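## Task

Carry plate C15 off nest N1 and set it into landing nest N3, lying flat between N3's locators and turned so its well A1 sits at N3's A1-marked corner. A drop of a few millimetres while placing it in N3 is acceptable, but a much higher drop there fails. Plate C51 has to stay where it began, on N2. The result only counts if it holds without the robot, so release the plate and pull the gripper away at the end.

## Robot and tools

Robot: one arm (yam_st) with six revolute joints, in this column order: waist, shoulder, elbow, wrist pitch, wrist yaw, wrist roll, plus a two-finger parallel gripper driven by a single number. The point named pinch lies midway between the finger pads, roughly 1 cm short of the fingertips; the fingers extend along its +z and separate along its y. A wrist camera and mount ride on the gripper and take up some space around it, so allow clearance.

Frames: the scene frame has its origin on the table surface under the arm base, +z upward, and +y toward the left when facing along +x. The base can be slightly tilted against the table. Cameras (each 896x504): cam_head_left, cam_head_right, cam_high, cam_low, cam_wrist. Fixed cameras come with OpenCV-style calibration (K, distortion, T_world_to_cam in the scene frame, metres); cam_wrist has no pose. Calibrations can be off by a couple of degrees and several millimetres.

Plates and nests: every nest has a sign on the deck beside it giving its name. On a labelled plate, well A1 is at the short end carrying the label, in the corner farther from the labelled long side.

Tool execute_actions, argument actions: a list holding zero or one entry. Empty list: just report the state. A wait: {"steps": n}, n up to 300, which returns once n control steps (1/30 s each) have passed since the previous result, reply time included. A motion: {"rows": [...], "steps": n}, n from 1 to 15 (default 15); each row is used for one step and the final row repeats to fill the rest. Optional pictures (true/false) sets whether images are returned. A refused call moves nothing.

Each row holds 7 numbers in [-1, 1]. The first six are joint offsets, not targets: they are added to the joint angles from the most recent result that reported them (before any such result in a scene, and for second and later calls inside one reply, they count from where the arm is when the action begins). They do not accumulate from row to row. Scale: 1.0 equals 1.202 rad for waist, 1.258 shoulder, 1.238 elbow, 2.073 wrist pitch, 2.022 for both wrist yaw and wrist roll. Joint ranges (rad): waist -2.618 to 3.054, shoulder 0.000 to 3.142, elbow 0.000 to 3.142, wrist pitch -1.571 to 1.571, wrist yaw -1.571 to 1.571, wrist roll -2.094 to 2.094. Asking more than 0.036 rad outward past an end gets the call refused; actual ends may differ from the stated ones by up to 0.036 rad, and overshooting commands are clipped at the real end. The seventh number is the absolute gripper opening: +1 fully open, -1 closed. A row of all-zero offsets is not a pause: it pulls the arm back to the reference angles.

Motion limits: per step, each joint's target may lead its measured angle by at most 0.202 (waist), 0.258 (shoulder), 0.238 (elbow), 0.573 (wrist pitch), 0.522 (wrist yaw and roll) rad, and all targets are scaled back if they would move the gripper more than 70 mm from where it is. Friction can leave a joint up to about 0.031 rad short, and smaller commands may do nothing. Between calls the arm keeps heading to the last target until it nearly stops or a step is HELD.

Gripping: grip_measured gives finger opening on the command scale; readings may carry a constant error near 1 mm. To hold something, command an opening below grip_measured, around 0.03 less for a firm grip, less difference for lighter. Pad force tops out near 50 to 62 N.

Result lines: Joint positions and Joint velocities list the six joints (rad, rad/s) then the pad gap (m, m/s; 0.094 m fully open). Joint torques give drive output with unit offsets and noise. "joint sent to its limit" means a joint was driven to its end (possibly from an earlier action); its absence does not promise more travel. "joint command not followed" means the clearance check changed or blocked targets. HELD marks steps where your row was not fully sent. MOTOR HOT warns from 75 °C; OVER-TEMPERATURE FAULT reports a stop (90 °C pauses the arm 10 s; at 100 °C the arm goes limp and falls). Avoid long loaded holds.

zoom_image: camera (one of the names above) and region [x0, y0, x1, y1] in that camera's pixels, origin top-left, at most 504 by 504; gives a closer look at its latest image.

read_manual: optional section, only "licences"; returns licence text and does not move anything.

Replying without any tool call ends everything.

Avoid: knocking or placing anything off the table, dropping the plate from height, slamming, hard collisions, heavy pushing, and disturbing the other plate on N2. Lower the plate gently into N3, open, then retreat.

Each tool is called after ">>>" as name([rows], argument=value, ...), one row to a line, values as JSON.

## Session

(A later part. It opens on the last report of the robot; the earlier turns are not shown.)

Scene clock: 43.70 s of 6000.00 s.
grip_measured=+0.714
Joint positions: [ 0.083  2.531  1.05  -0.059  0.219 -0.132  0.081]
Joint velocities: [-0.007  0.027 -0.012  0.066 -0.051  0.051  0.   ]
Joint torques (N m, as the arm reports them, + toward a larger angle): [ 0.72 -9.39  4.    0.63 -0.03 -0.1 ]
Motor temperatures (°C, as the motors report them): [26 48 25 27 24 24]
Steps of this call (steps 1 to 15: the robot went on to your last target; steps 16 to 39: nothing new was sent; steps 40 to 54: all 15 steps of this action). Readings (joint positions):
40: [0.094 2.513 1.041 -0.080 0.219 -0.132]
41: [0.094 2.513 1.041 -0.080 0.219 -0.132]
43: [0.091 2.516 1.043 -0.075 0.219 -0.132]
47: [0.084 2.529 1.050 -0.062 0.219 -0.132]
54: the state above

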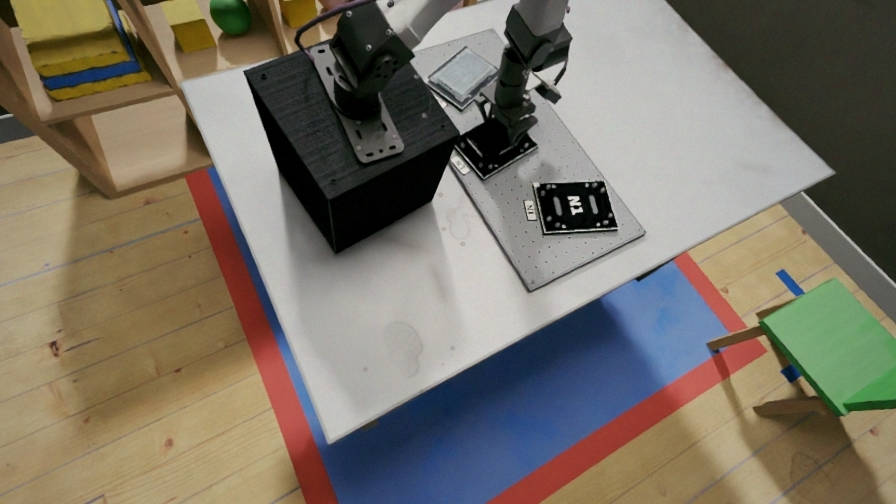

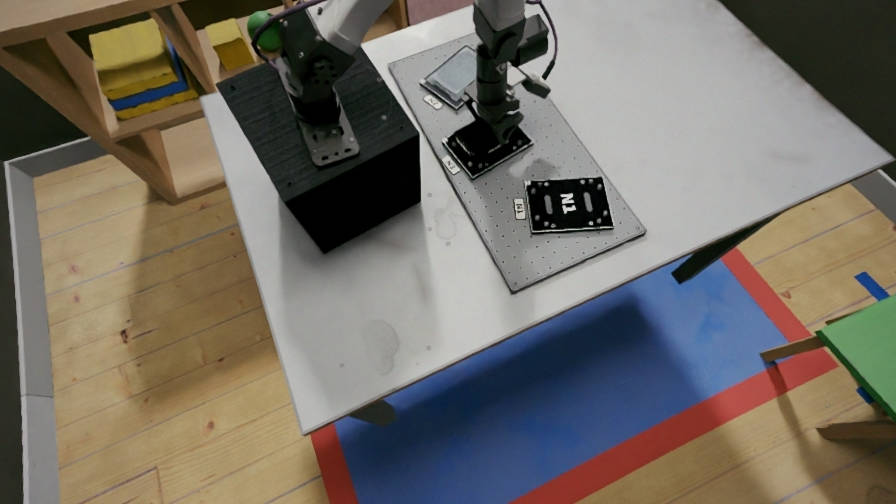

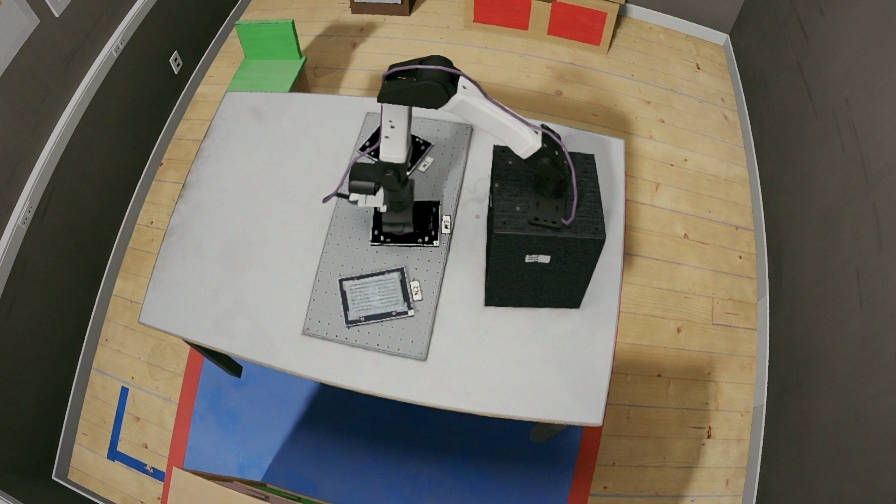

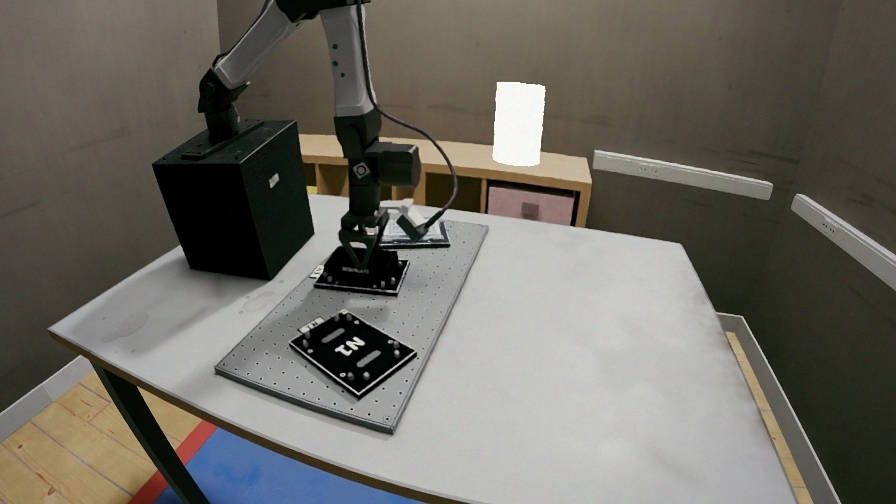

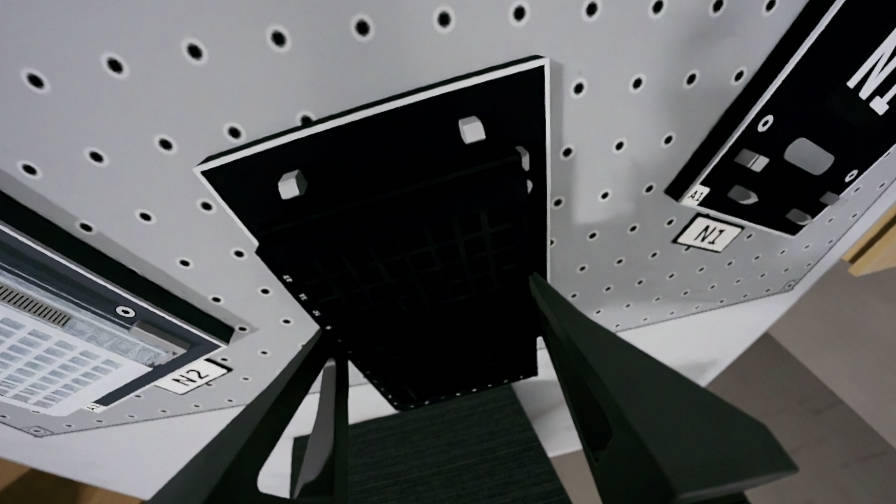

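>>> execute_actions([
  {"rows":[[0.003,0,0.01,-0.004,0,0,0.685],[0.006,0,0.018,-0.008,0,0,0.685],[0.006,0,0.024,-0.012,0,0,0.685]],"steps":12},
])

>>> zoom_image(camera="cam_head_left", region=[440, 95, 560, 185])

>>> zoom_image(camera="cam_low", region=[300, 230, 430, 305])

Scene clock: 45.30 s of 6000.00 s.
grip_measured=+0.714
Joint positions: [ 0.083  2.531  1.062 -0.074  0.219 -0.132  0.081]
Joint velocities: [-0.027  0.002  0.017 -0.081 -0.081 -0.066  0.   ]
Joint torques (N m, as the arm reports them, + toward a larger angle): [  1.6  -10.79   4.03   0.43  -0.02  -0.09]
Motor temperatures (°C, as the motors report them): [26 48 25 27 24 24]
Steps of this call (steps 1 to 15: the robot went on to your last target; steps 16 to 36: nothing new was sent; steps 37 to 48: all 12 steps of this action). Readings (joint positions):
37: [0.083 2.531 1.050 -0.058 0.219 -0.132]
38: [0.083 2.531 1.050 -0.059 0.219 -0.132]
40: [0.083 2.531 1.055 -0.068 0.219 -0.132]
44: [0.083 2.531 1.062 -0.072 0.219 -0.132]
48: the state above

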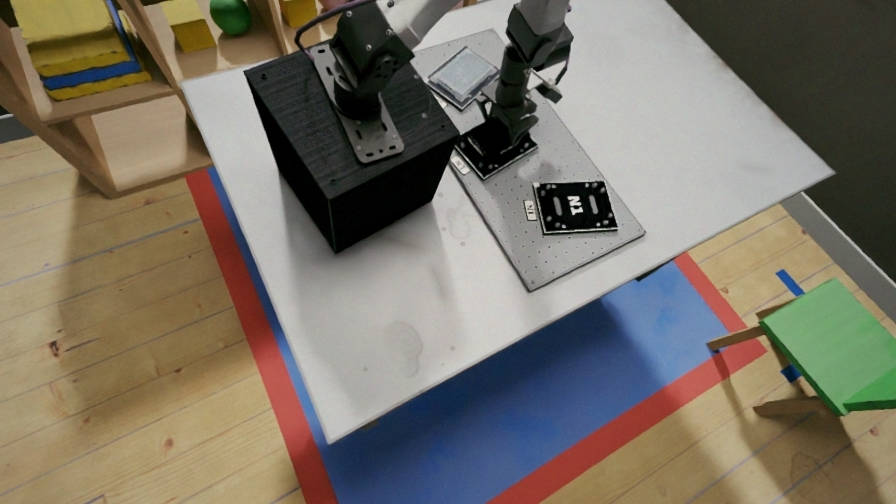

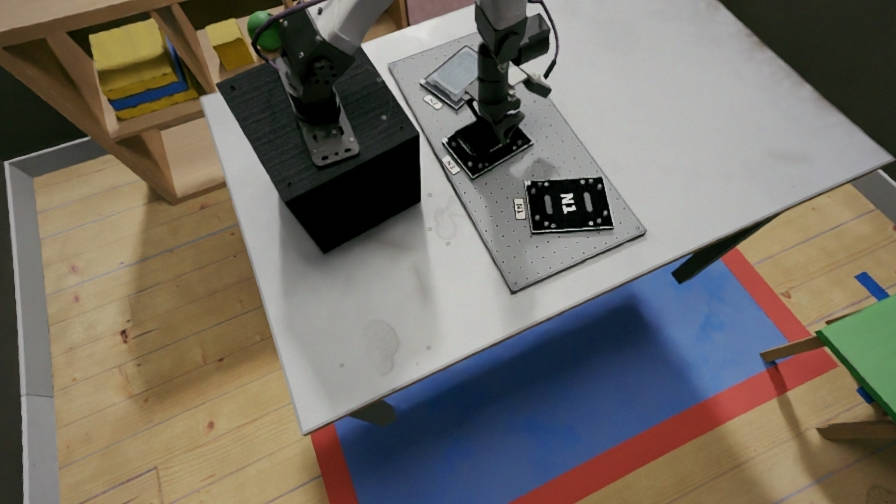

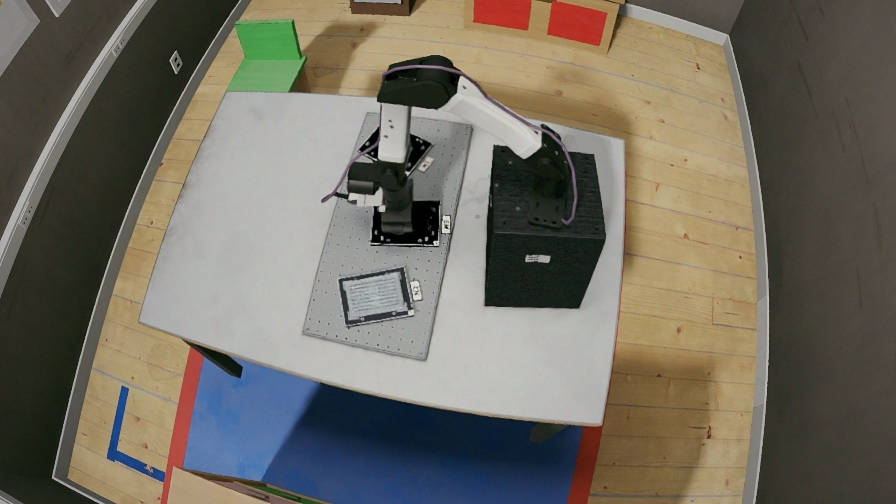

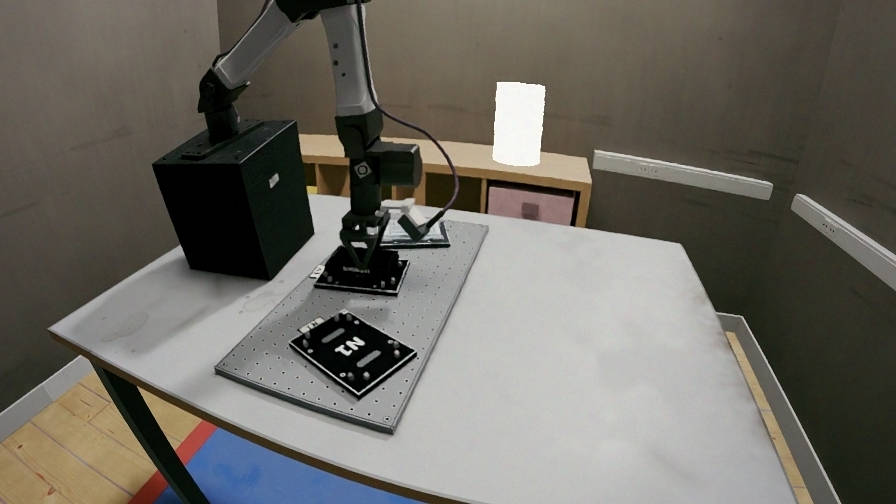

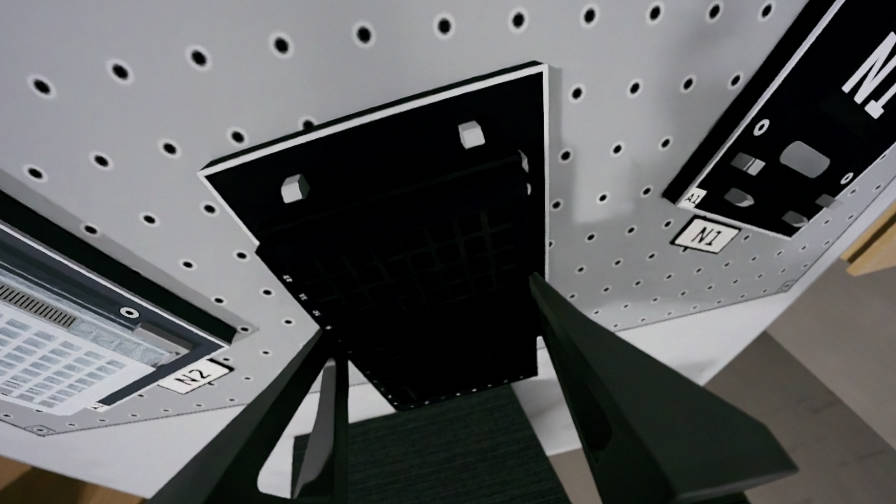

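Region (440, 95, 560, 185) of cam_head_left's 896x504 image, scaled by 4.200, with more detail than that image has; it fills the top 378 rows of this view, and the rest is white.

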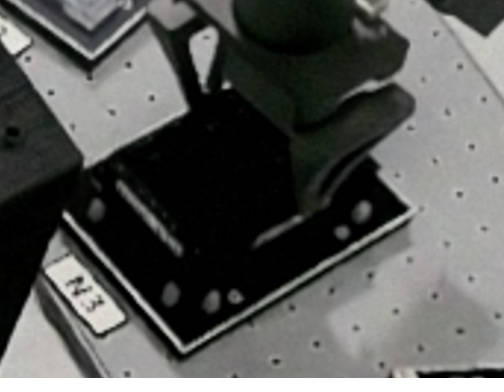

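Region (300, 230, 430, 305) of cam_low's 896x504 image, scaled by 3.877, with more detail than that image has; it fills the top 291 rows of this view, and the rest is white.

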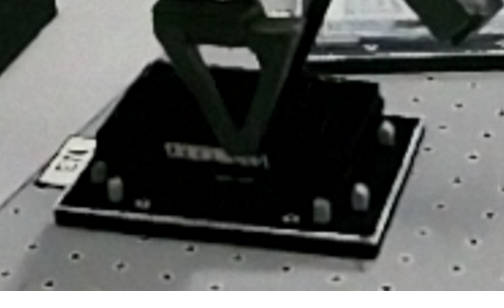

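>>> execute_actions([
  {"rows":[[0,0.012,0.008,0.003,0,0,0.685],[0,0.02,0.016,0.006,0,0,0.685],[0,0.027,0.022,0.008,0,0,0.685],[0,0.031,0.025,0.008,0,0,0.685]],"steps":12},
])

Scene clock: 47.27 s of 6000.00 s.
grip_measured=+0.714
Joint positions: [ 0.083  2.553  1.075 -0.068  0.219 -0.132  0.081]
Joint velocities: [-0.007  0.002  0.002 -0.051  0.007  0.037 -0.   ]
Joint torques (N m, as the arm reports them, + toward a larger angle): [ 1.1  -9.54  4.    0.57 -0.02 -0.09]
Motor temperatures (°C, as the motors report them): [26 47 25 27 24 24]
Steps of this call (steps 1 to 15: the robot went on to your last target; steps 16 to 47: nothing new was sent; steps 48 to 59: all 12 steps of this action). Readings (joint positions):
48: [0.083 2.531 1.062 -0.077 0.219 -0.132]
49: [0.083 2.531 1.062 -0.077 0.219 -0.132]
51: [0.083 2.537 1.068 -0.075 0.219 -0.132]
55: [0.083 2.551 1.075 -0.069 0.219 -0.132]
59: the state above

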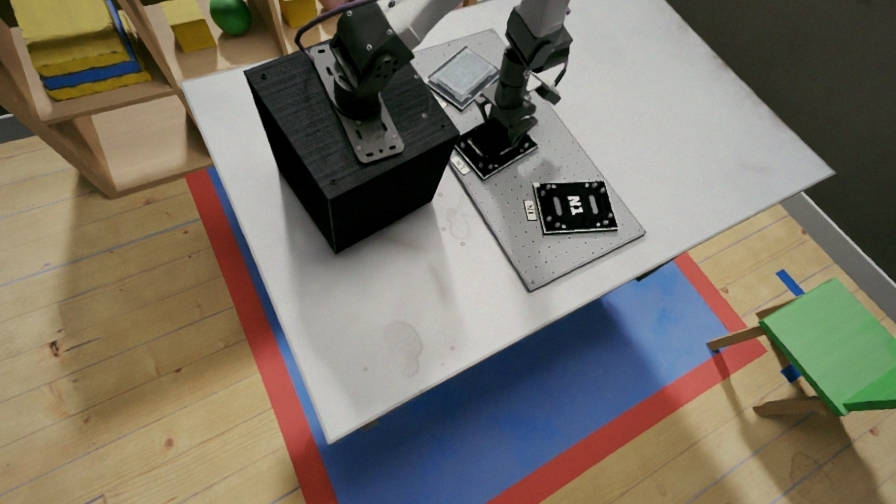

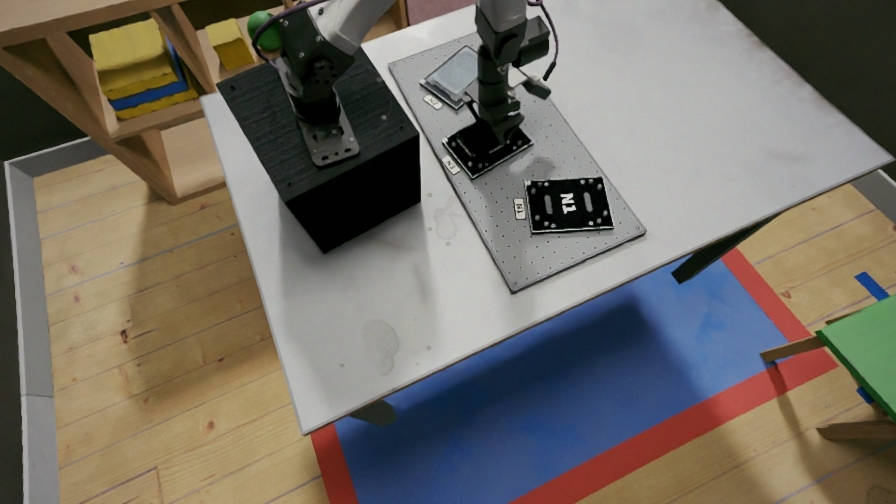

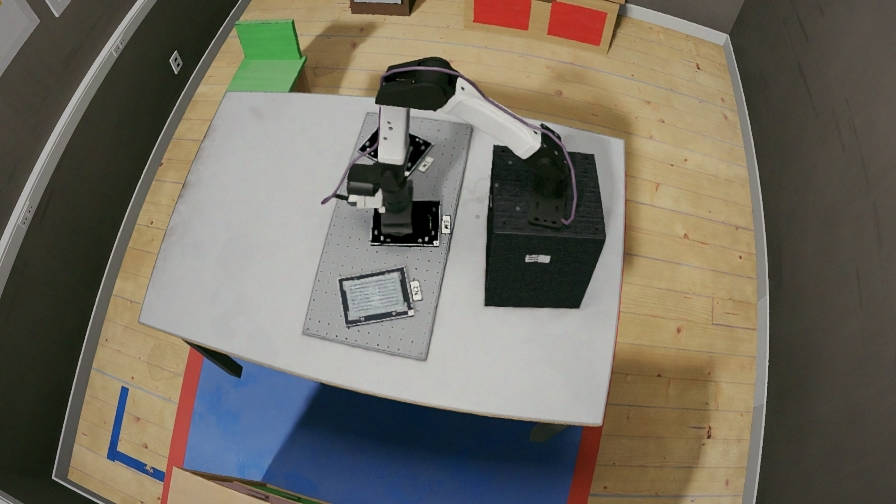

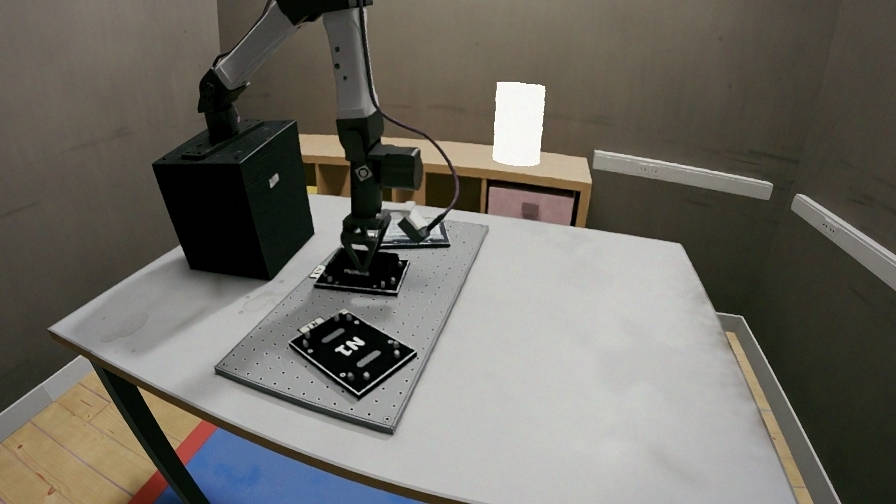

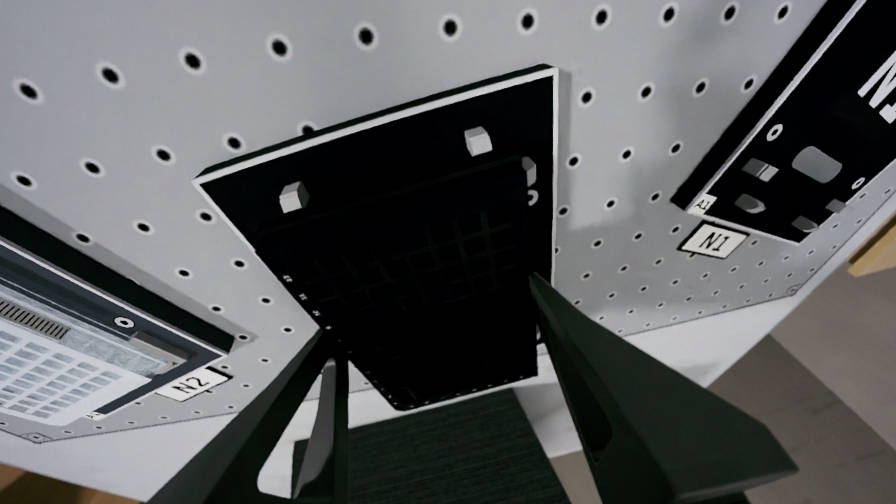

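>>> execute_actions([
  {"rows":[[-0.001,0.015,0.01,0.002,0,0,0.685],[-0.002,0.023,0.016,0.004,0,0,0.685],[-0.003,0.03,0.02,0.006,0,0,0.685],[-0.004,0.037,0.024,0.008,0,0,0.685],[-0.005,0.044,0.027,0.01,0,0,0.685],[-0.006,0.05,0.03,0.012,0,0,0.685],[-0.007,0.056,0.032,0.014,0,0,0.685]],"steps":15},
])

Scene clock: 49.80 s of 6000.00 s.
grip_measured=+0.714
Joint positions: [ 0.08   2.592  1.098 -0.059  0.224 -0.132  0.081]
Joint velocities: [-0.002  0.012 -0.022 -0.022  0.022 -0.081  0.   ]
Joint torques (N m, as the arm reports them, + toward a larger angle): [ 0.71 -8.56  3.87  0.69 -0.09 -0.09]
Motor temperatures (°C, as the motors report them): [26 47 25 27 24 24]
Steps of this call (steps 1 to 15: the robot went on to your last target; steps 16 to 61: nothing new was sent; steps 62 to 76: all 15 steps of this action). Readings (joint positions):
62: [0.083 2.553 1.075 -0.068 0.219 -0.132]
63: [0.083 2.553 1.075 -0.068 0.219 -0.132]
65: [0.083 2.560 1.080 -0.067 0.219 -0.132]
69: [0.080 2.590 1.095 -0.058 0.224 -0.132]
76: the state above

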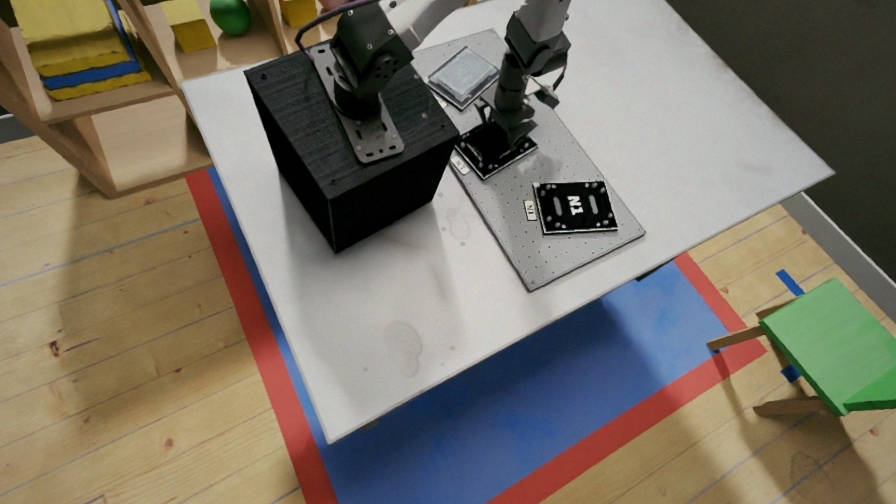

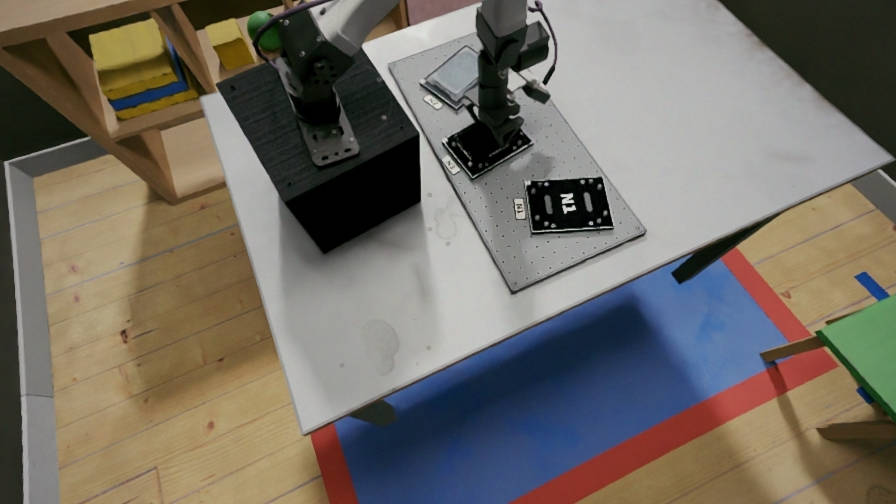

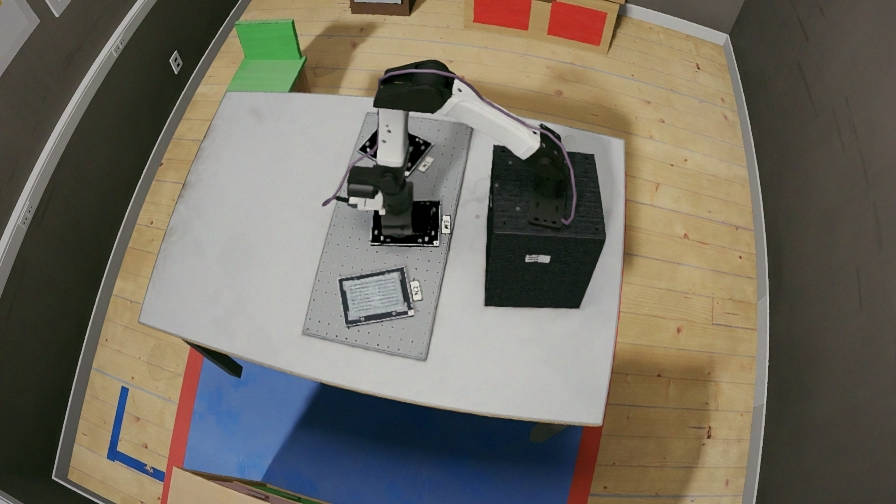

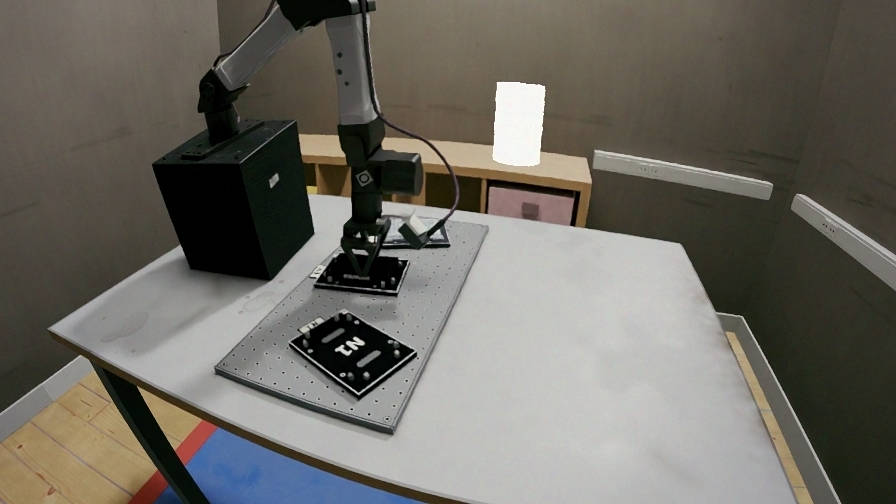

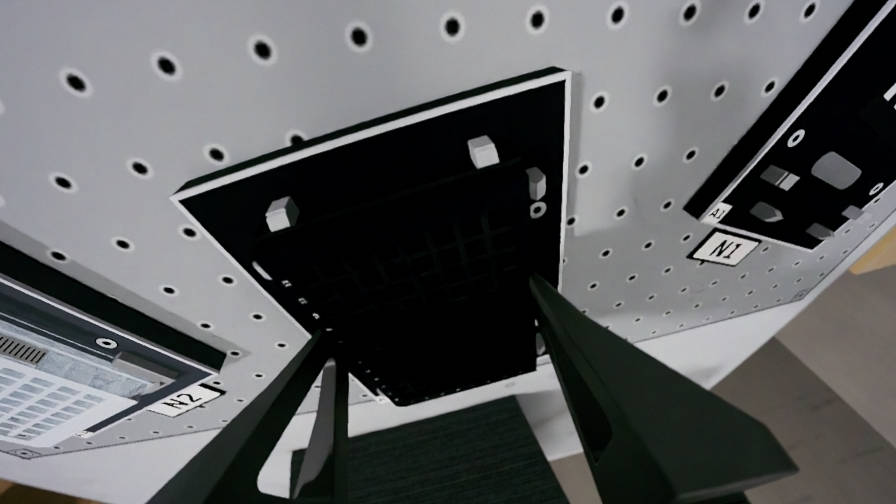

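>>> execute_actions([
  {"rows":[[0,0,0,0,0,0,0.76],[0,0,0,0,0,0,0.82],[0,0,0,0,0,0,0.9],[0,0,0,0,0,0,1],[0,0,0,0,0,0,1],[0,0,0,0,0,0,1],[0,-0.02,-0.005,0,0,0,1],[0,-0.05,-0.01,0,0,0,1],[0,-0.09,-0.02,-0.01,0,0,1],[0,-0.13,-0.04,-0.02,0,0,1],[0,-0.18,-0.06,-0.04,0,0,1],[0,-0.22,-0.07,-0.05,0,0,1],[0,-0.26,-0.08,-0.06,0,0,1]],"steps":15},
], pictures=false)

>>> execute_actions([
  {"steps":25},
])

>>> zoom_image(camera="cam_head_left", region=[400,70,610,210])

>>> zoom_image(camera="cam_low", region=[280,210,460,320])

Scene clock: 53.17 s of 6000.00 s.
grip_measured=+1.000
Joint positions: [ 0.08   2.308  1.013 -0.151  0.223 -0.132  0.094]
Joint velocities: [-0.002 -1.053  0.012  0.022 -0.081 -0.007  0.   ]
Joint torques (N m, as the arm reports them, + toward a larger angle): [ 1.07 -9.07  2.72  0.37  0.   -0.1 ]
Motor temperatures (°C, as the motors report them): [26 47 25 27 24 24]
Steps of this call (steps 1 to 15: the robot went on to your last target; steps 16 to 86: nothing new was sent; steps 87 to 101: all 15 steps of this action). Readings (joint positions):
87: [0.080 2.592 1.098 -0.060 0.224 -0.132]
88: [0.080 2.592 1.098 -0.060 0.224 -0.132]
90: [0.080 2.592 1.098 -0.061 0.224 -0.132]
94: [0.080 2.589 1.097 -0.062 0.224 -0.132]
101: the state above

Scene clock: 54.00 s of 6000.00 s.
grip_measured=+1.000
Joint positions: [ 0.08   2.254  1.012 -0.178  0.223 -0.132  0.094]
Joint velocities: [ 0.002 -0.022  0.007 -0.037 -0.022 -0.066  0.   ]
Joint torques (N m, as the arm reports them, + toward a larger angle): [ 1.07 -9.58  3.21  0.7  -0.02 -0.09]
Motor temperatures (°C, as the motors report them): [26 47 25 27 24 24]
Steps of this call (steps 1 to 25: the robot went on to your last target). Readings (joint positions):
1: [0.080 2.279 1.013 -0.148 0.223 -0.132]
2: [0.080 2.261 1.013 -0.146 0.223 -0.132]
4: [0.080 2.254 1.013 -0.146 0.223 -0.132]
8: [0.080 2.254 1.012 -0.169 0.223 -0.132]
25: the state above

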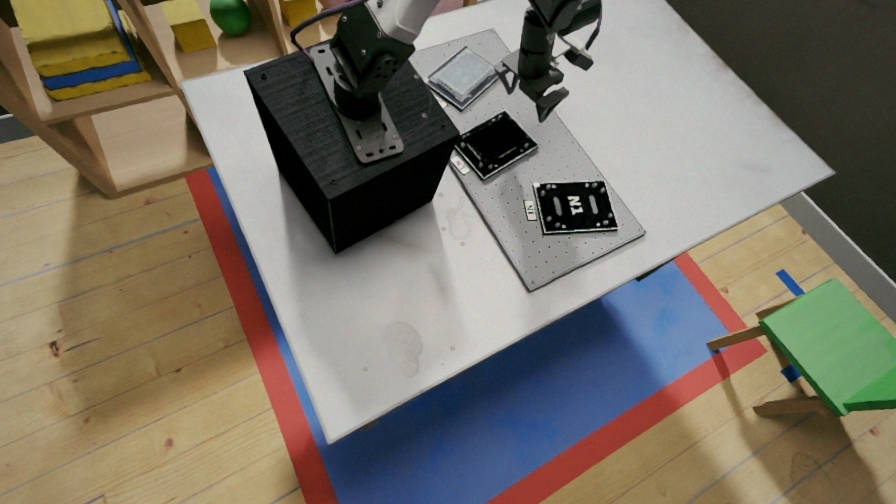

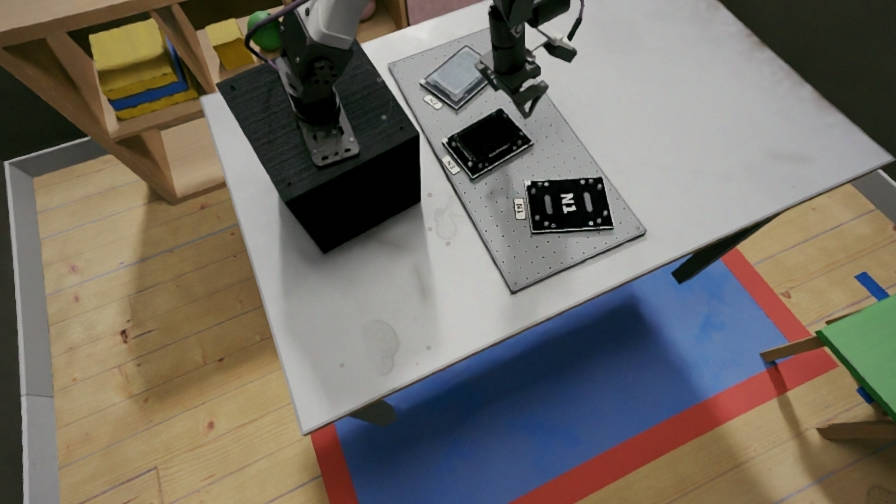

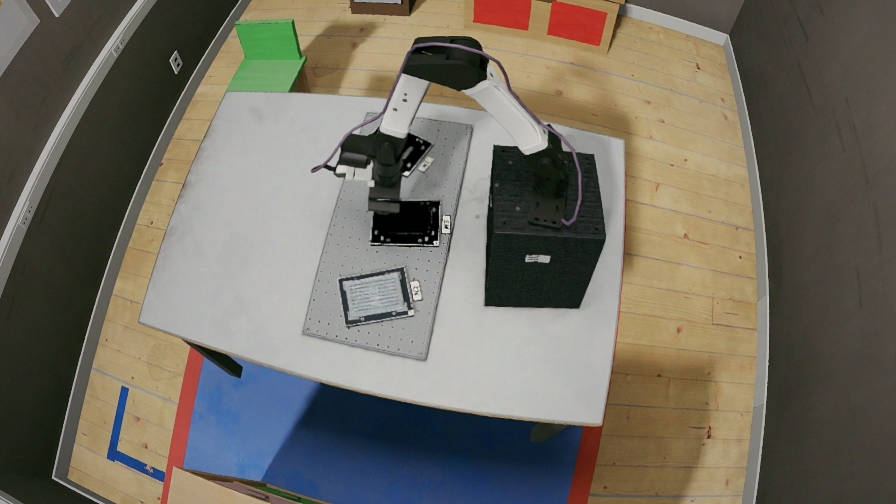

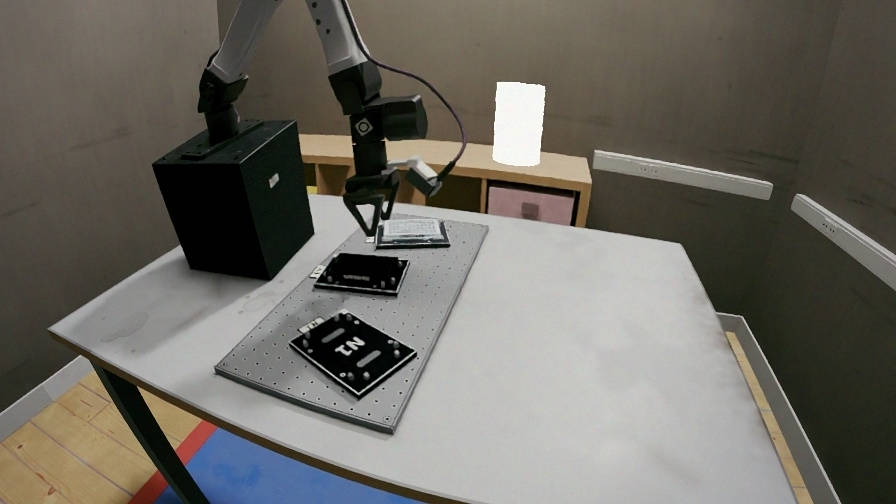

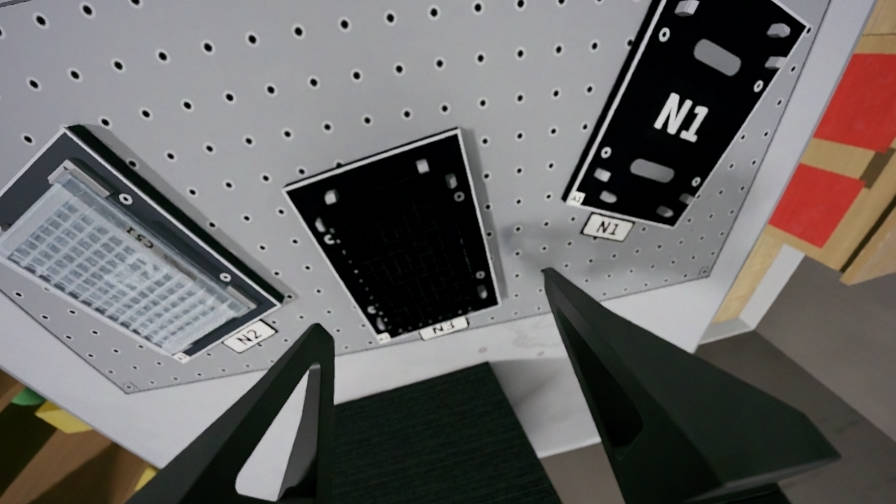

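Region (400, 70, 610, 210) of cam_head_left's 896x504 image, scaled by 2.400, with more detail than that image has.

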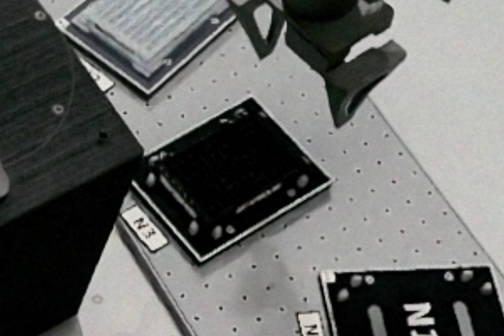

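Region (280, 210, 460, 320) of cam_low's 896x504 image, scaled by 2.800, with more detail than that image has.

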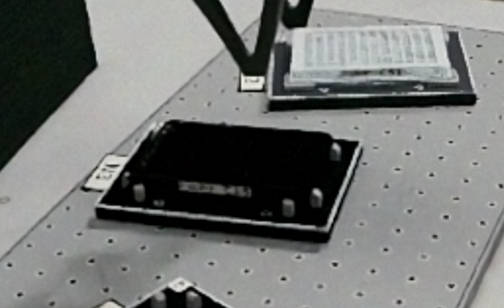

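Looks seated with all pegs visible.

>>> finished_scene(scene=2)

The scene is finished: the task was done.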